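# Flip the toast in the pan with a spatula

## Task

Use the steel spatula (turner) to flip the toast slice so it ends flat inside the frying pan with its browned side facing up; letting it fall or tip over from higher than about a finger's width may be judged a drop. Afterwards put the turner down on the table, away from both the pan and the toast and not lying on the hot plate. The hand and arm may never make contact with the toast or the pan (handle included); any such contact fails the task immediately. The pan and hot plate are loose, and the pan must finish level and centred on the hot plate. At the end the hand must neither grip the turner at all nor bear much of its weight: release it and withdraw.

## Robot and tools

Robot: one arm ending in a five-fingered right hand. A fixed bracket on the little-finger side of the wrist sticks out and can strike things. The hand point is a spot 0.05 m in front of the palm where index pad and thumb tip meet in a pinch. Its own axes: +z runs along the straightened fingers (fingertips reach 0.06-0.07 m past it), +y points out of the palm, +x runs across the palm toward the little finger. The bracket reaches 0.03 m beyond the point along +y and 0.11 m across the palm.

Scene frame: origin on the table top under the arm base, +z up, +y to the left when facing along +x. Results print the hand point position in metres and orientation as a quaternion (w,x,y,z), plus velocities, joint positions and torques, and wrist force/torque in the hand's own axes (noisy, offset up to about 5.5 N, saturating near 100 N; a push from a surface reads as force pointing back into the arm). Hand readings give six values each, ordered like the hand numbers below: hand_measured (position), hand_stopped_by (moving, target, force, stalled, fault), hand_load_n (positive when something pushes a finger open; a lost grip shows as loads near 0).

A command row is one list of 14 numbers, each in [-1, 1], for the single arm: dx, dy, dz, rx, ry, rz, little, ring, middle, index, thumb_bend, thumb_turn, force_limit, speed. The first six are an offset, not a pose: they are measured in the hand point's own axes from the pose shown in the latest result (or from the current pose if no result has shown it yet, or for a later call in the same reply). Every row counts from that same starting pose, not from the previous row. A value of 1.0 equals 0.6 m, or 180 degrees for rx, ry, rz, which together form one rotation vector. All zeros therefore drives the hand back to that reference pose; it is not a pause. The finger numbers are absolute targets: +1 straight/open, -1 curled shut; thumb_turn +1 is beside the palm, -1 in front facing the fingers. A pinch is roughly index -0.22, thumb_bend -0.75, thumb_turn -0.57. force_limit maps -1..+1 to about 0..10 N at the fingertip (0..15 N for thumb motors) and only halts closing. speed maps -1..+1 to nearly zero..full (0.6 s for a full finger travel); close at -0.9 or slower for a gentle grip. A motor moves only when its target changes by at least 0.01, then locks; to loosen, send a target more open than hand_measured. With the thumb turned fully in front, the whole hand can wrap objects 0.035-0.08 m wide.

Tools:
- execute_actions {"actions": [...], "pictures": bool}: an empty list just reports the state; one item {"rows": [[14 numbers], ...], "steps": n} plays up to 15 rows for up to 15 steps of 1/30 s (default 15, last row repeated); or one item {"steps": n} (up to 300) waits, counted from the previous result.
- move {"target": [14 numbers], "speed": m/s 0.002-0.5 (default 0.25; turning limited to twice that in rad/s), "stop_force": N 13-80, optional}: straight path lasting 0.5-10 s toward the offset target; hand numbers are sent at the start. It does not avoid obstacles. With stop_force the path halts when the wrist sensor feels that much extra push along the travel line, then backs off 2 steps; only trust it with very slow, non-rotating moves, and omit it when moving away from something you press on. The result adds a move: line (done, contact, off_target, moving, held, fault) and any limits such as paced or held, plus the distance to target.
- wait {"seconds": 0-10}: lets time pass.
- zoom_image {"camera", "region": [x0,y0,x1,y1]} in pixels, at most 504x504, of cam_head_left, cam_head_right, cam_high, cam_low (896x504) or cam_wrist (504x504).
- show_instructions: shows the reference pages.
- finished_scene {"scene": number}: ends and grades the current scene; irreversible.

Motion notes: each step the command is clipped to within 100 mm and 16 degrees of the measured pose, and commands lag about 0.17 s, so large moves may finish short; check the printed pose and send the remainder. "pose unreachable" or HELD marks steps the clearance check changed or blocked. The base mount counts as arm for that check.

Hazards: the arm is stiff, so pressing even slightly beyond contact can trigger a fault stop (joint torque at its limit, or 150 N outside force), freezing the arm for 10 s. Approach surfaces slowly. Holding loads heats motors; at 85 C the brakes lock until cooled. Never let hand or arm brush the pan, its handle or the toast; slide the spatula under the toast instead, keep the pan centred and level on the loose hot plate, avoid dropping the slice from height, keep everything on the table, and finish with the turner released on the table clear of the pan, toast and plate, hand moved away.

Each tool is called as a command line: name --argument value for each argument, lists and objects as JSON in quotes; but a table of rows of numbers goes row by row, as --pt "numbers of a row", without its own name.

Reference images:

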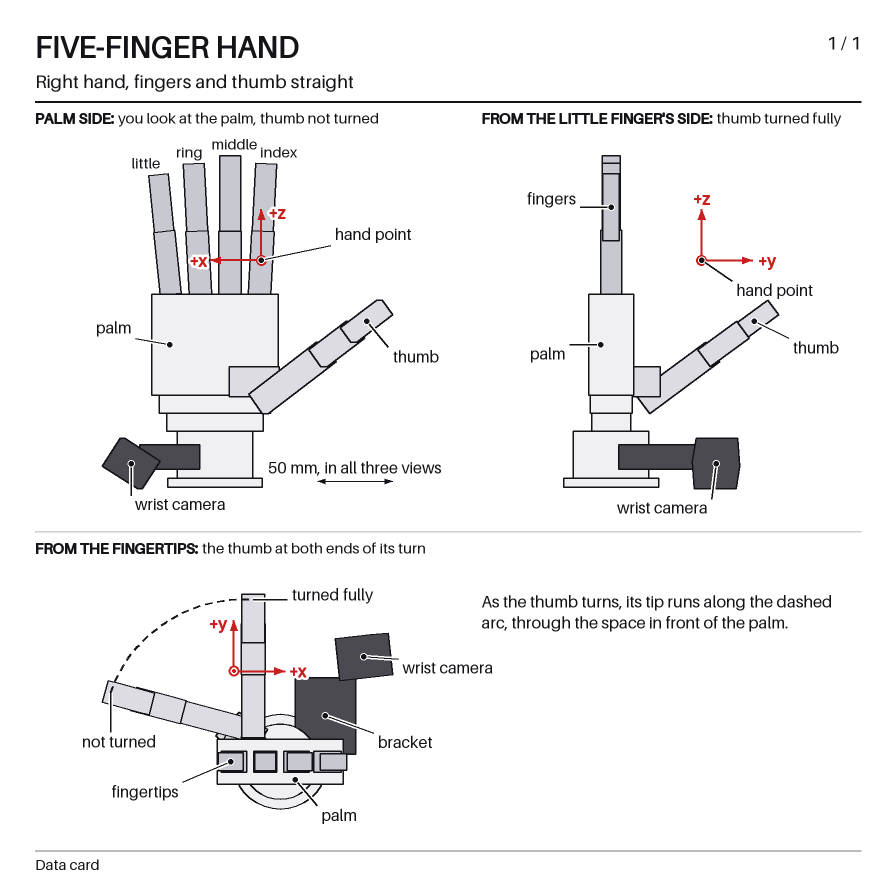

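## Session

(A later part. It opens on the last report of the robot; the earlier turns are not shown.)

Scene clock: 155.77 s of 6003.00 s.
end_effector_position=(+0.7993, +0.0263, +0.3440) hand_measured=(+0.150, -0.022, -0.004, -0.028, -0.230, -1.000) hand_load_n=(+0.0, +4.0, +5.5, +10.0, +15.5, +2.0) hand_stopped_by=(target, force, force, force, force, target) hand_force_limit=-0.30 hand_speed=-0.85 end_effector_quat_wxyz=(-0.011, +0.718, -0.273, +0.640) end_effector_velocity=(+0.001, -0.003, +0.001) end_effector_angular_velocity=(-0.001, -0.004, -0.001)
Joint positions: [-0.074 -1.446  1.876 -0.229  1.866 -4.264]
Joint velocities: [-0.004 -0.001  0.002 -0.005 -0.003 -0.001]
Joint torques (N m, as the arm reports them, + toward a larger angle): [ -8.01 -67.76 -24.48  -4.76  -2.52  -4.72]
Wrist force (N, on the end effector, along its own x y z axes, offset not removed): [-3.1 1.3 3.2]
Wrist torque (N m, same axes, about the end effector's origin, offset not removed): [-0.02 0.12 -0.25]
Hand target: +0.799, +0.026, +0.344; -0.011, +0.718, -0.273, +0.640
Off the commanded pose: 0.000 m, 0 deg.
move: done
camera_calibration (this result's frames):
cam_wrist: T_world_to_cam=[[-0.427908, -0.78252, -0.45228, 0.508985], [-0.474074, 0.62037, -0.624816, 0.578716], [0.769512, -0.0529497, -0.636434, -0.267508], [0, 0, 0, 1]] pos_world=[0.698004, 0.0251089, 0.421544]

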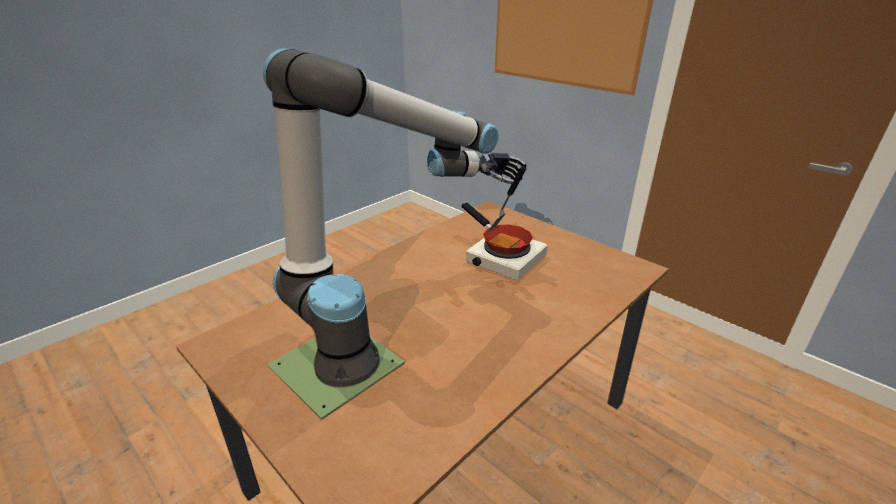

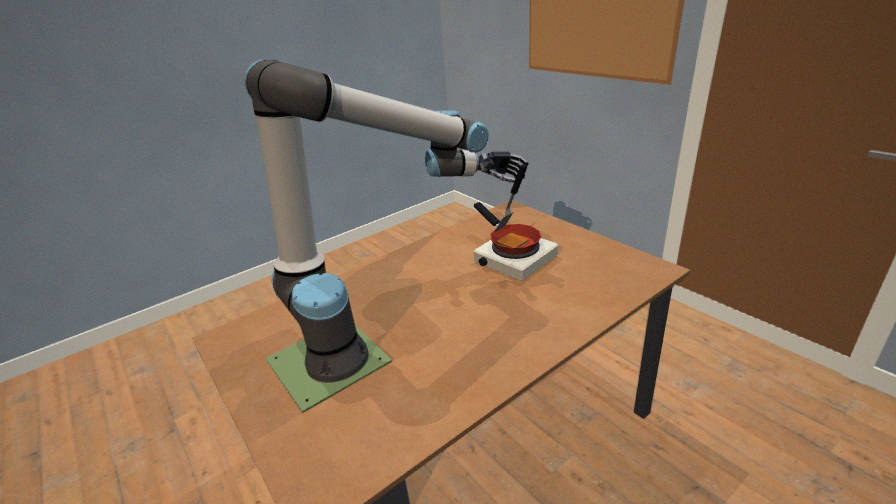

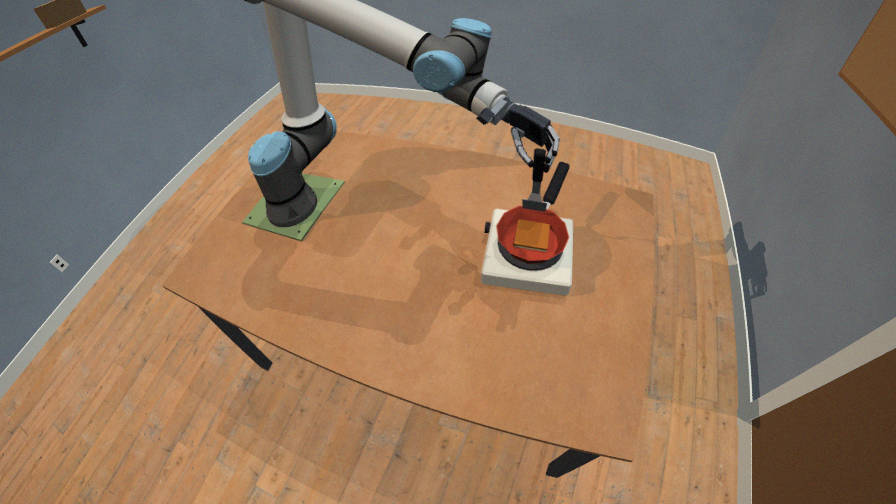

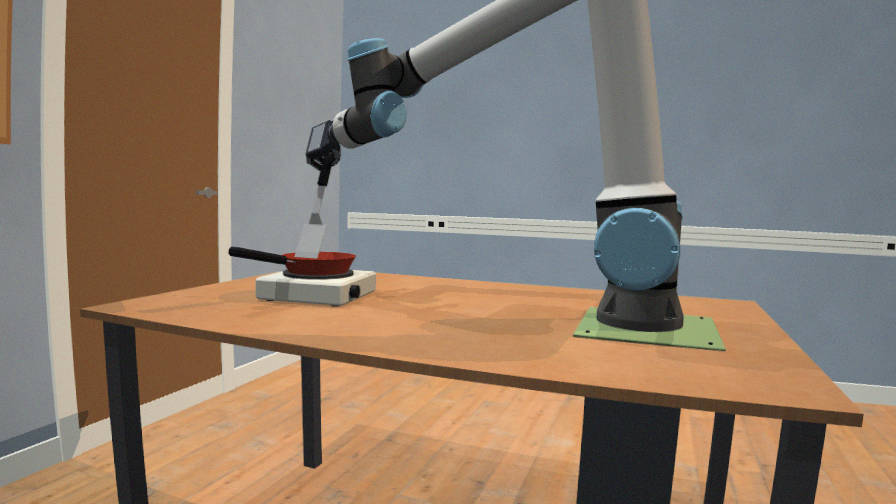

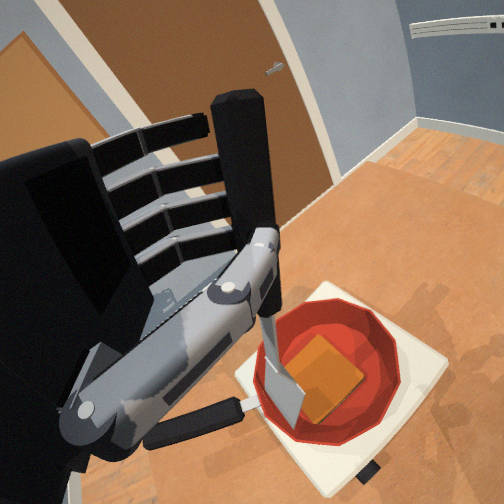

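move --target '[0.068,0.3235,-0.303,0,-0.165,0.3275,0.15,-0.5,-0.6,-0.6,-0.3,-1,-0.3,-0.85]'

move --target '[0,0.465,0.234,0,0,0,0.15,-0.5,-0.6,-0.6,-0.3,-1,-0.3,-0.85]' --speed 0.2

zoom_image --camera "cam_low" --region '[360,230,480,330]'

Scene clock: 161.97 s of 6003.00 s.
end_effector_position=(+0.5594, -0.0945, +0.3437) hand_measured=(+0.150, -0.022, -0.004, -0.028, -0.230, -1.000) hand_load_n=(+0.0, +4.0, +5.0, +10.0, +15.5, +1.5) hand_stopped_by=(target, force, force, force, force, target) hand_force_limit=-0.30 hand_speed=-0.85 end_effector_quat_wxyz=(-0.387, +0.626, -0.576, +0.356) end_effector_velocity=(-0.003, -0.001, -0.000) end_effector_angular_velocity=(+0.010, +0.001, +0.005)
Joint positions: [-0.899 -1.764  2.098  0.391  0.752 -3.701]
Joint velocities: [-0.012  0.003  0.001  0.012 -0.016 -0.01 ]
Joint torques (N m, as the arm reports them, + toward a larger angle): [-15.78  -3.94 -23.86   4.94  -3.11  -4.44]
Wrist force (N, on the end effector, along its own x y z axes, offset not removed): [-2.9 1.7 6.2]
Wrist torque (N m, same axes, about the end effector's origin, offset not removed): [-0.29 0.21 -0.49]
Hand target: +0.559, -0.095, +0.344; -0.387, +0.626, -0.576, +0.355
Off the commanded pose: 0.001 m, 0 deg.
After step 90, 0.30 s passed at rest.
move: done
camera_calibration (this result's frames):
cam_wrist: T_world_to_cam=[[-0.498789, 0.0682602, -0.864031, 0.573227], [-0.490964, 0.799277, 0.346569, 0.232281], [0.714257, 0.597073, -0.365158, -0.0904851], [0, 0, 0, 1]] pos_world=[0.464591, -0.17076, 0.381743]

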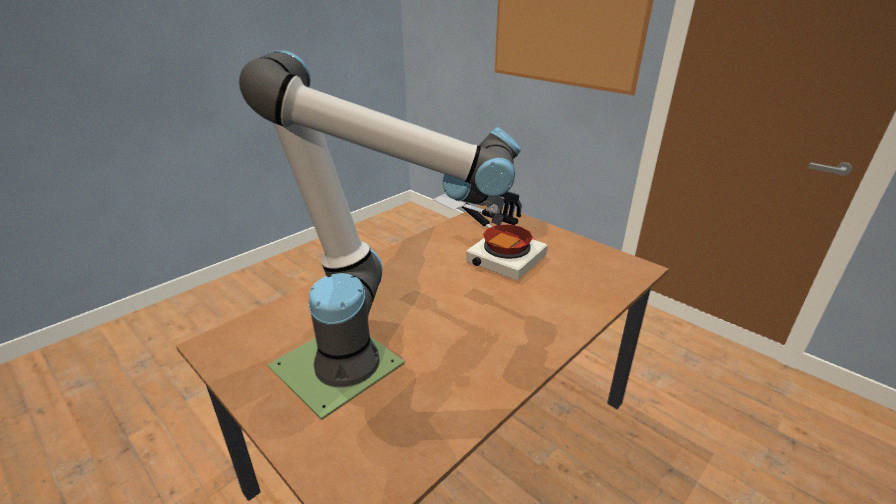

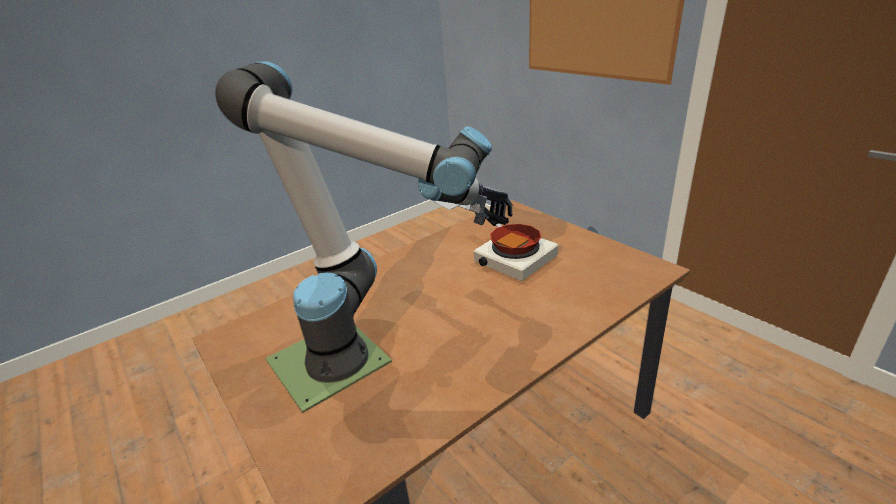

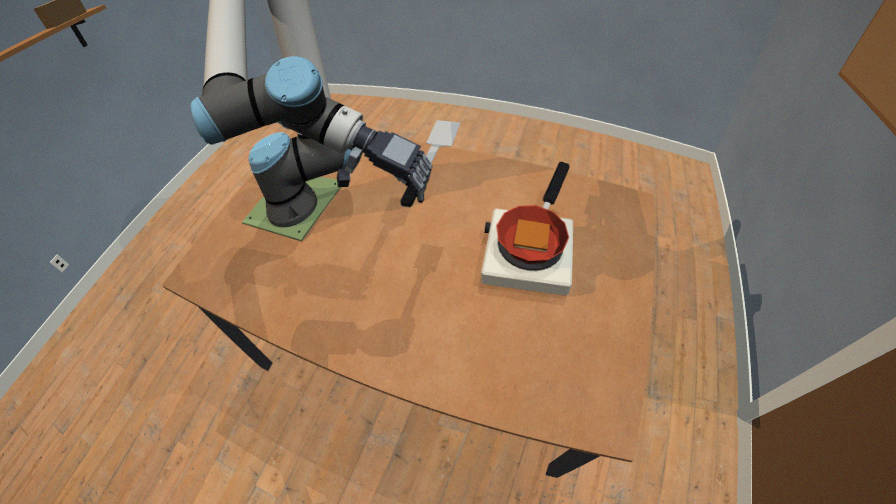

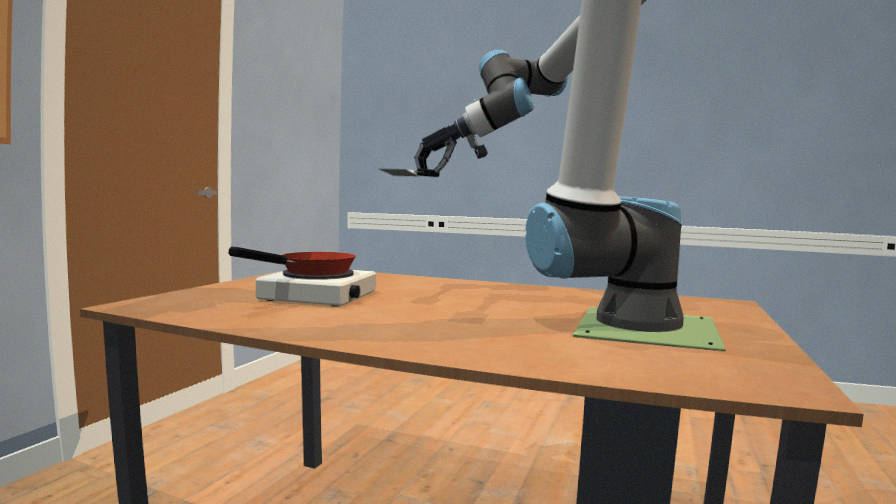

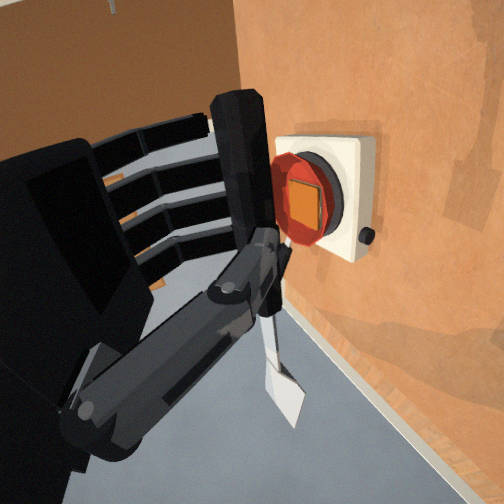

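Scene clock: 164.20 s of 6003.00 s.
end_effector_position=(+0.5601, -0.0943, +0.0318) hand_measured=(+0.150, -0.022, -0.004, -0.028, -0.230, -1.000) hand_load_n=(+0.0, +4.0, +5.0, +10.0, +15.5, +1.5) hand_stopped_by=(target, force, force, force, force, target) hand_force_limit=-0.30 hand_speed=-0.85 end_effector_quat_wxyz=(-0.387, +0.626, -0.576, +0.355) end_effector_velocity=(+0.000, -0.001, -0.002) end_effector_angular_velocity=(-0.000, +0.001, -0.002)
Joint positions: [-0.894 -1.351  2.4   -0.327  0.755 -3.697]
Joint velocities: [ 0.001  0.005  0.    -0.007  0.003  0.003]
Joint torques (N m, as the arm reports them, + toward a larger angle): [ 15.73 -21.42  -4.92  -1.33   1.54   3.72]
Wrist force (N, on the end effector, along its own x y z axes, offset not removed): [1.5 4.6 3.5]
Wrist torque (N m, same axes, about the end effector's origin, offset not removed): [0.42 -0.26 -0.20]
Hand target: +0.560, -0.094, +0.032; -0.387, +0.626, -0.576, +0.356
Off the commanded pose: 0.000 m, 0 deg.
move: done
camera_calibration (this result's frames):
cam_wrist: T_world_to_cam=[[-0.498858, 0.068228, -0.863994, 0.304116], [-0.49097, 0.799262, 0.346595, 0.340524], [0.714205, 0.597097, -0.36522, -0.204868], [0, 0, 0, 1]] pos_world=[0.465216, -0.170591, 0.0699088]

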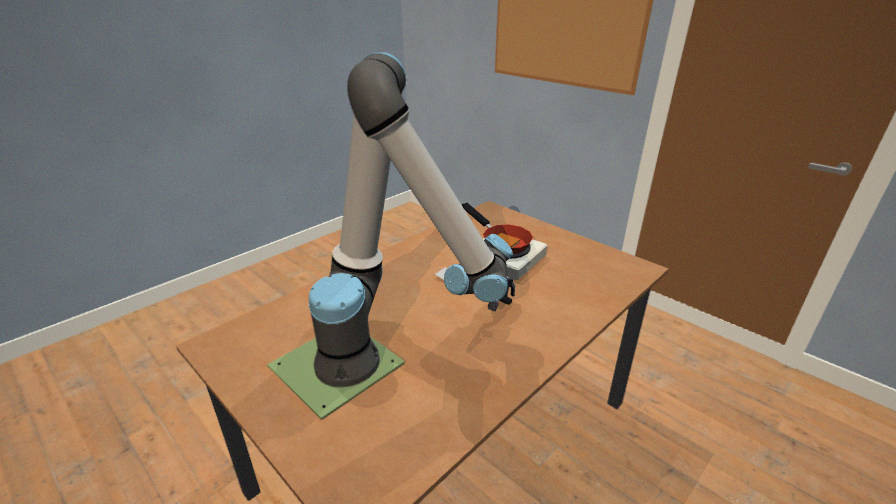

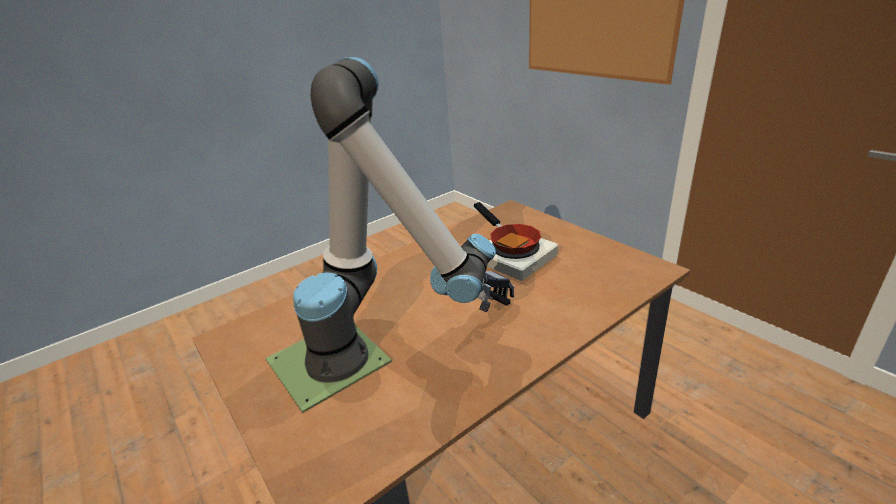

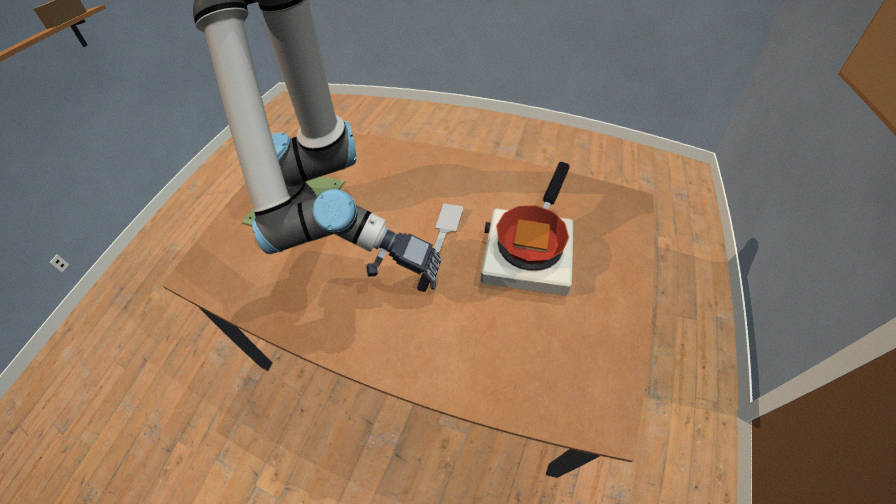

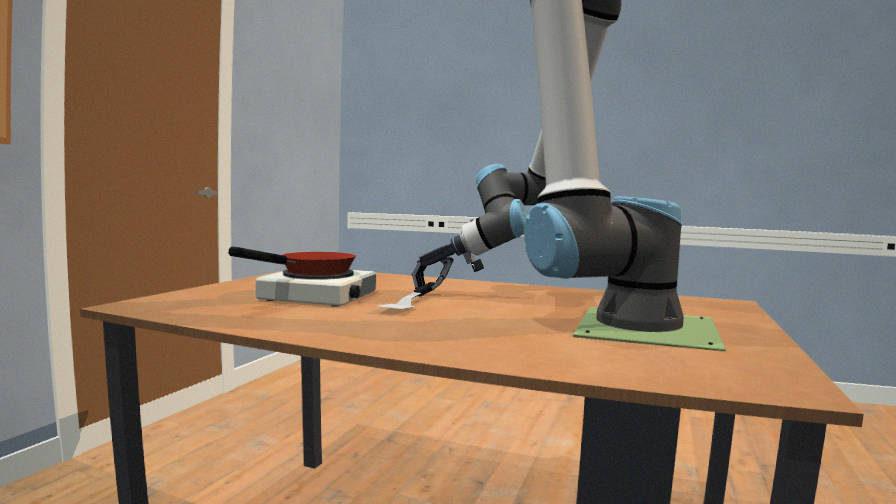

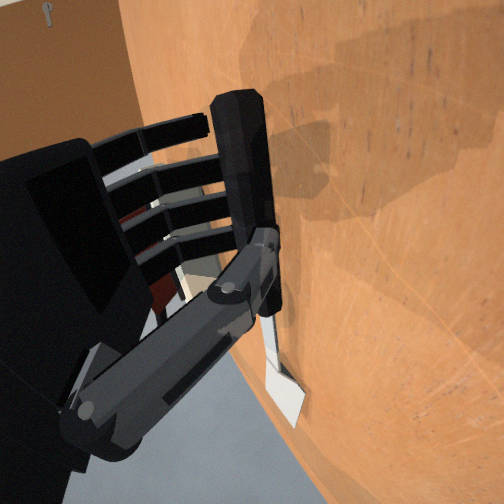

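Region (360, 230, 480, 330) of cam_low's 896x504 image, scaled by 4.200, with more detail than that image has.

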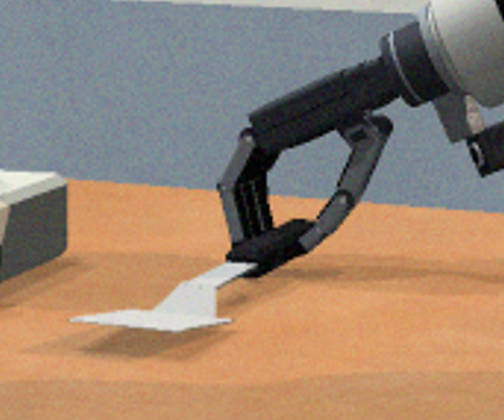

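execute_actions --actions '[{"rows":[[0,0.004,0.002,0,0,0,0.15,-0.5,-0.6,-0.6,-0.3,-1,-0.3,-0.85],[0,0.006,0.003,0,0,0,0.15,-0.5,-0.6,-0.6,-0.3,-1,-0.3,-0.85],[0,0.008,0.004,0,0,0,0.15,-0.5,-0.6,-0.6,-0.3,-1,-0.3,-0.85],[0,0.01,0.005,0,0,0,0.15,-0.5,-0.6,-0.6,-0.3,-1,-0.3,-0.85],[0,0.014,0.007,0,0,0,0.15,-0.5,-0.6,-0.6,-0.3,-1,-0.3,-0.85]]}]' --pictures false

execute_actions --actions '[{"rows":[[0,0,0,0,0,0,0.2,0.2,0.2,0.2,0,-1,0,-0.6]]}]' --pictures false

move --target '[0,-0.22,-0.13,0,0,0,0.2,0.2,0.2,0.2,0,-1,0,-0.6]'

zoom_image --camera "cam_high" --region '[480,190,590,280]'

Scene clock: 170.33 s of 6003.00 s.
end_effector_position=(+0.5601, -0.0943, +0.0229) hand_measured=(+0.150, -0.022, -0.004, -0.028, -0.230, -1.000) hand_load_n=(+0.0, +5.5, +5.5, +10.5, +14.0, +1.5) hand_stopped_by=(target, force, force, force, force, target) hand_force_limit=-0.30 hand_speed=-0.85 end_effector_quat_wxyz=(-0.387, +0.626, -0.576, +0.355) end_effector_velocity=(+0.000, +0.001, -0.003) end_effector_angular_velocity=(+0.001, -0.002, +0.002)
Joint positions: [-0.894 -1.332  2.404 -0.35   0.756 -3.697]
Joint velocities: [-0.     0.007  0.002 -0.01  -0.003  0.   ]
Joint torques (N m, as the arm reports them, + toward a larger angle): [ -2.06 -20.88  -3.23  -1.03  -1.09  -4.5 ]
Wrist force (N, on the end effector, along its own x y z axes, offset not removed): [0.4 1.0 0.3]
Wrist torque (N m, same axes, about the end effector's origin, offset not removed): [0.24 -0.22 -0.05]
Hand target: +0.560, -0.094, +0.022; -0.387, +0.626, -0.576, +0.355
Off the commanded pose: 0.000 m, 0 deg.
Steps of this call (steps 1 to 90: nothing new was sent; then 2.63 s passed at rest; steps 91 to 105: all 15 steps of this action). Readings (end_effector_position | what the end effector reports):
91: (+0.5601, -0.0943, +0.0315) | hand_measured=(+0.150, -0.022, -0.004, -0.028, -0.230, -1.000) hand_load_n=(+0.0, +4.0, +5.0, +10.0, +15.5, +1.5) hand_stopped_by=(target, force, force, force, force, target) hand_force_limit=-0.30 hand_speed=-0.85
92: (+0.5601, -0.0943, +0.0312) | hand_measured=(+0.150, -0.022, -0.004, -0.028, -0.230, -1.000) hand_load_n=(+0.0, +4.0, +5.0, +10.0, +15.5, +1.5) hand_stopped_by=(target, force, force, force, force, target) hand_force_limit=-0.30 hand_speed=-0.85
94: (+0.5601, -0.0943, +0.0297) | hand_measured=(+0.150, -0.022, -0.004, -0.028, -0.230, -1.000) hand_load_n=(+0.0, +4.0, +5.0, +10.0, +15.5, +1.5) hand_stopped_by=(target, force, force, force, force, target) hand_force_limit=-0.30 hand_speed=-0.85
98: (+0.5600, -0.0942, +0.0255) | hand_measured=(+0.150, -0.022, -0.004, -0.028, -0.230, -1.000) hand_load_n=(+0.0, +4.5, +5.5, +10.5, +15.0, +1.5) hand_stopped_by=(target, force, force, force, force, target) hand_force_limit=-0.30 hand_speed=-0.85
105: the state above

Scene clock: 170.83 s of 6003.00 s.
end_effector_position=(+0.5600, -0.0942, +0.0228) hand_measured=(+0.200, +0.200, +0.200, +0.200, -0.070, -1.000) hand_load_n=(+0.0, +0.0, +0.0, +0.0, +0.0, +0.0) hand_stopped_by=(target, moving, moving, moving, moving, target) hand_force_limit=0.00 hand_speed=-0.60 end_effector_quat_wxyz=(-0.387, +0.626, -0.576, +0.355) end_effector_velocity=(-0.000, +0.000, +0.000) end_effector_angular_velocity=(+0.001, +0.000, +0.001)
Joint positions: [-0.894 -1.332  2.404 -0.35   0.756 -3.697]
Joint velocities: [-0.    -0.001  0.     0.002 -0.001  0.   ]
Joint torques (N m, as the arm reports them, + toward a larger angle): [  4.19 -55.81 -12.78   4.56  -1.06  -4.1 ]
Wrist force (N, on the end effector, along its own x y z axes, offset not removed): [2.0 3.8 3.6]
Wrist torque (N m, same axes, about the end effector's origin, offset not removed): [0.43 -0.51 0.10]
Hand target: +0.560, -0.094, +0.023; -0.387, +0.626, -0.576, +0.355
Off the commanded pose: 0.000 m, 0 deg.
Steps of this call (steps 1 to 15: all 15 steps of this action). Readings (end_effector_position | what the end effector reports):
1: (+0.5601, -0.0943, +0.0228) | hand_measured=(+0.150, -0.022, -0.004, -0.028, -0.230, -1.000) hand_load_n=(+0.0, +5.5, +5.5, +10.5, +14.0, +1.5) hand_stopped_by=(moving, moving, moving, moving, moving, target) hand_force_limit=0.00 hand_speed=-0.60
2: (+0.5601, -0.0943, +0.0227) | hand_measured=(+0.150, -0.022, -0.004, -0.028, -0.230, -1.000) hand_load_n=(+0.0, +5.5, +5.5, +10.5, +14.5, +1.5) hand_stopped_by=(moving, moving, moving, moving, moving, target) hand_force_limit=0.00 hand_speed=-0.60
4: (+0.5601, -0.0943, +0.0227) | hand_measured=(+0.170, -0.002, +0.016, -0.008, -0.220, -1.000) hand_load_n=(+0.0, +2.0, +0.0, +5.5, +8.5, +0.5) hand_stopped_by=(moving, moving, moving, moving, moving, target) hand_force_limit=0.00 hand_speed=-0.60
8: (+0.5601, -0.0943, +0.0227) | hand_measured=(+0.200, +0.086, +0.104, +0.080, -0.170, -1.000) hand_load_n=(+0.0, +0.0, +0.0, +0.0, +0.0, +0.0) hand_stopped_by=(moving, moving, moving, moving, moving, target) hand_force_limit=0.00 hand_speed=-0.60
15: the state above

Scene clock: 172.47 s of 6003.00 s.
end_effector_position=(+0.5495, -0.0952, +0.1754) hand_measured=(+0.200, +0.200, +0.200, +0.200, +0.000, -1.000) hand_load_n=(+0.0, +0.0, +0.0, +0.0, +0.0, +0.0) hand_stopped_by=(target, target, target, target, target, target) hand_force_limit=0.00 hand_speed=-0.60 end_effector_quat_wxyz=(-0.387, +0.626, -0.576, +0.355) end_effector_velocity=(-0.001, -0.000, +0.003) end_effector_angular_velocity=(+0.000, -0.000, +0.001)
Joint positions: [-0.921 -1.613  2.312  0.042  0.735 -3.723]
Joint velocities: [-0.002 -0.004 -0.002  0.009 -0.003 -0.003]
Joint torques (N m, as the arm reports them, + toward a larger angle): [-12.63 -39.66 -42.59   4.99  -3.26  -4.01]
Wrist force (N, on the end effector, along its own x y z axes, offset not removed): [-1.1 -1.1 5.3]
Wrist torque (N m, same axes, about the end effector's origin, offset not removed): [-0.45 -0.11 -0.36]
Hand target: +0.549, -0.095, +0.176; -0.387, +0.626, -0.576, +0.355
Off the commanded pose: 0.000 m, 0 deg.
move: done
camera_calibration (this result's frames):
cam_wrist: T_world_to_cam=[[-0.498839, 0.0683197, -0.863998, 0.422904], [-0.490959, 0.799241, 0.34666, 0.286256], [0.714226, 0.597115, -0.36515, -0.144422], [0, 0, 0, 1]] pos_world=[0.454651, -0.171443, 0.213419]

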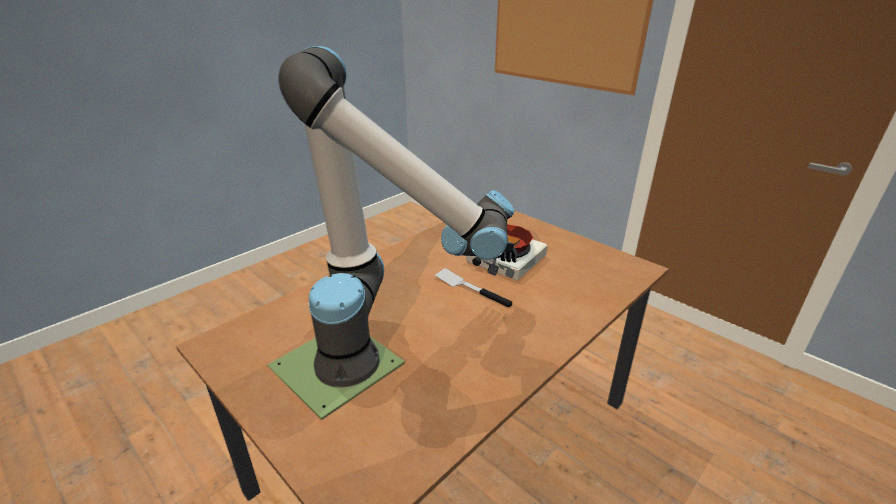

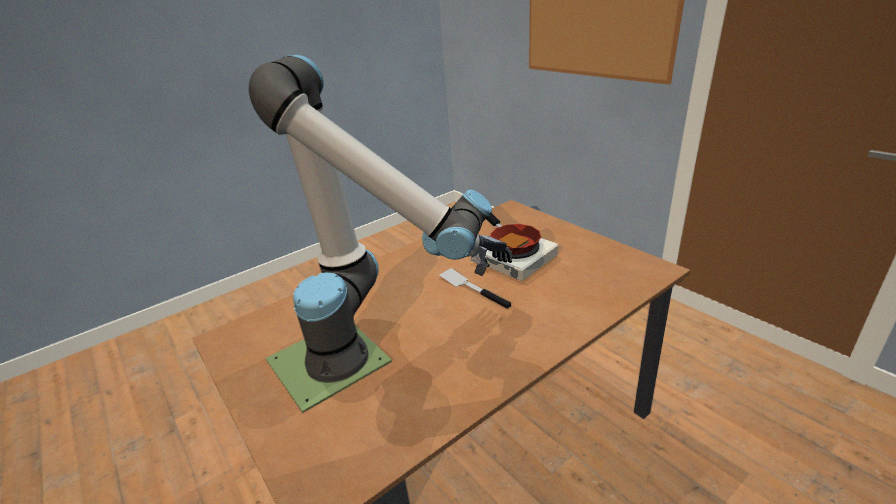

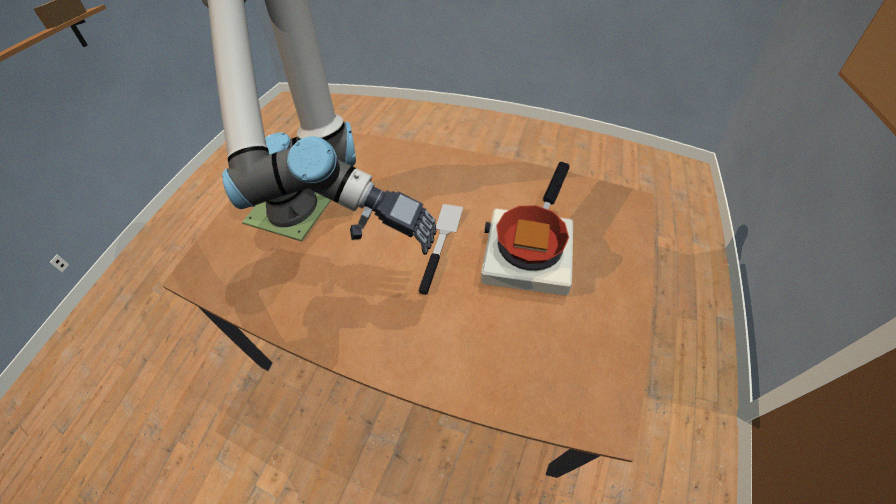

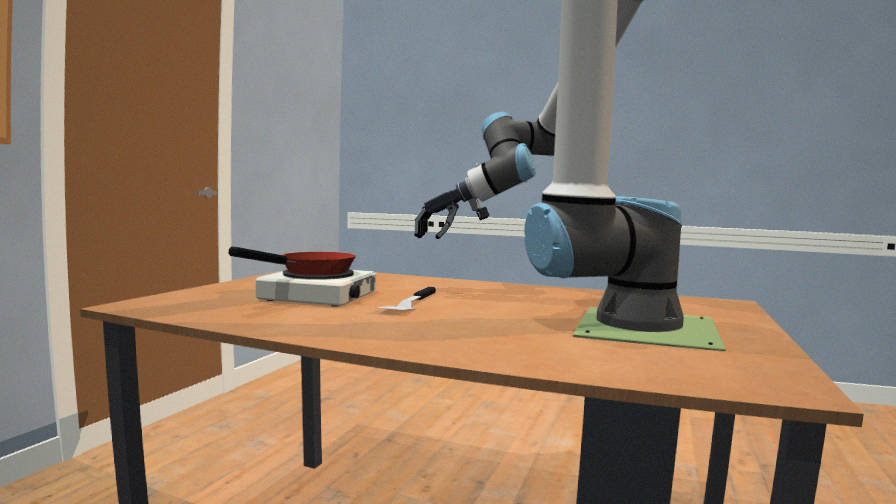

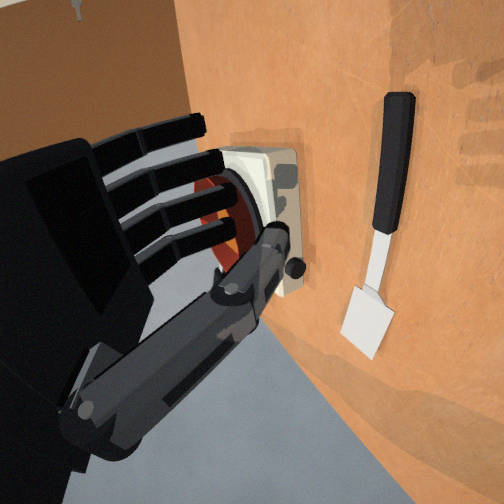

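Region (480, 190, 590, 280) of cam_high's 896x504 image, scaled by 4.582, with more detail than that image has; it fills the top 412 rows of this view, and the rest is white.

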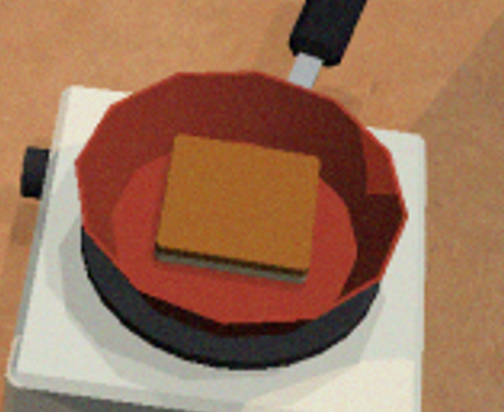

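finished_scene --scene 1

The scene is finished: the task was done.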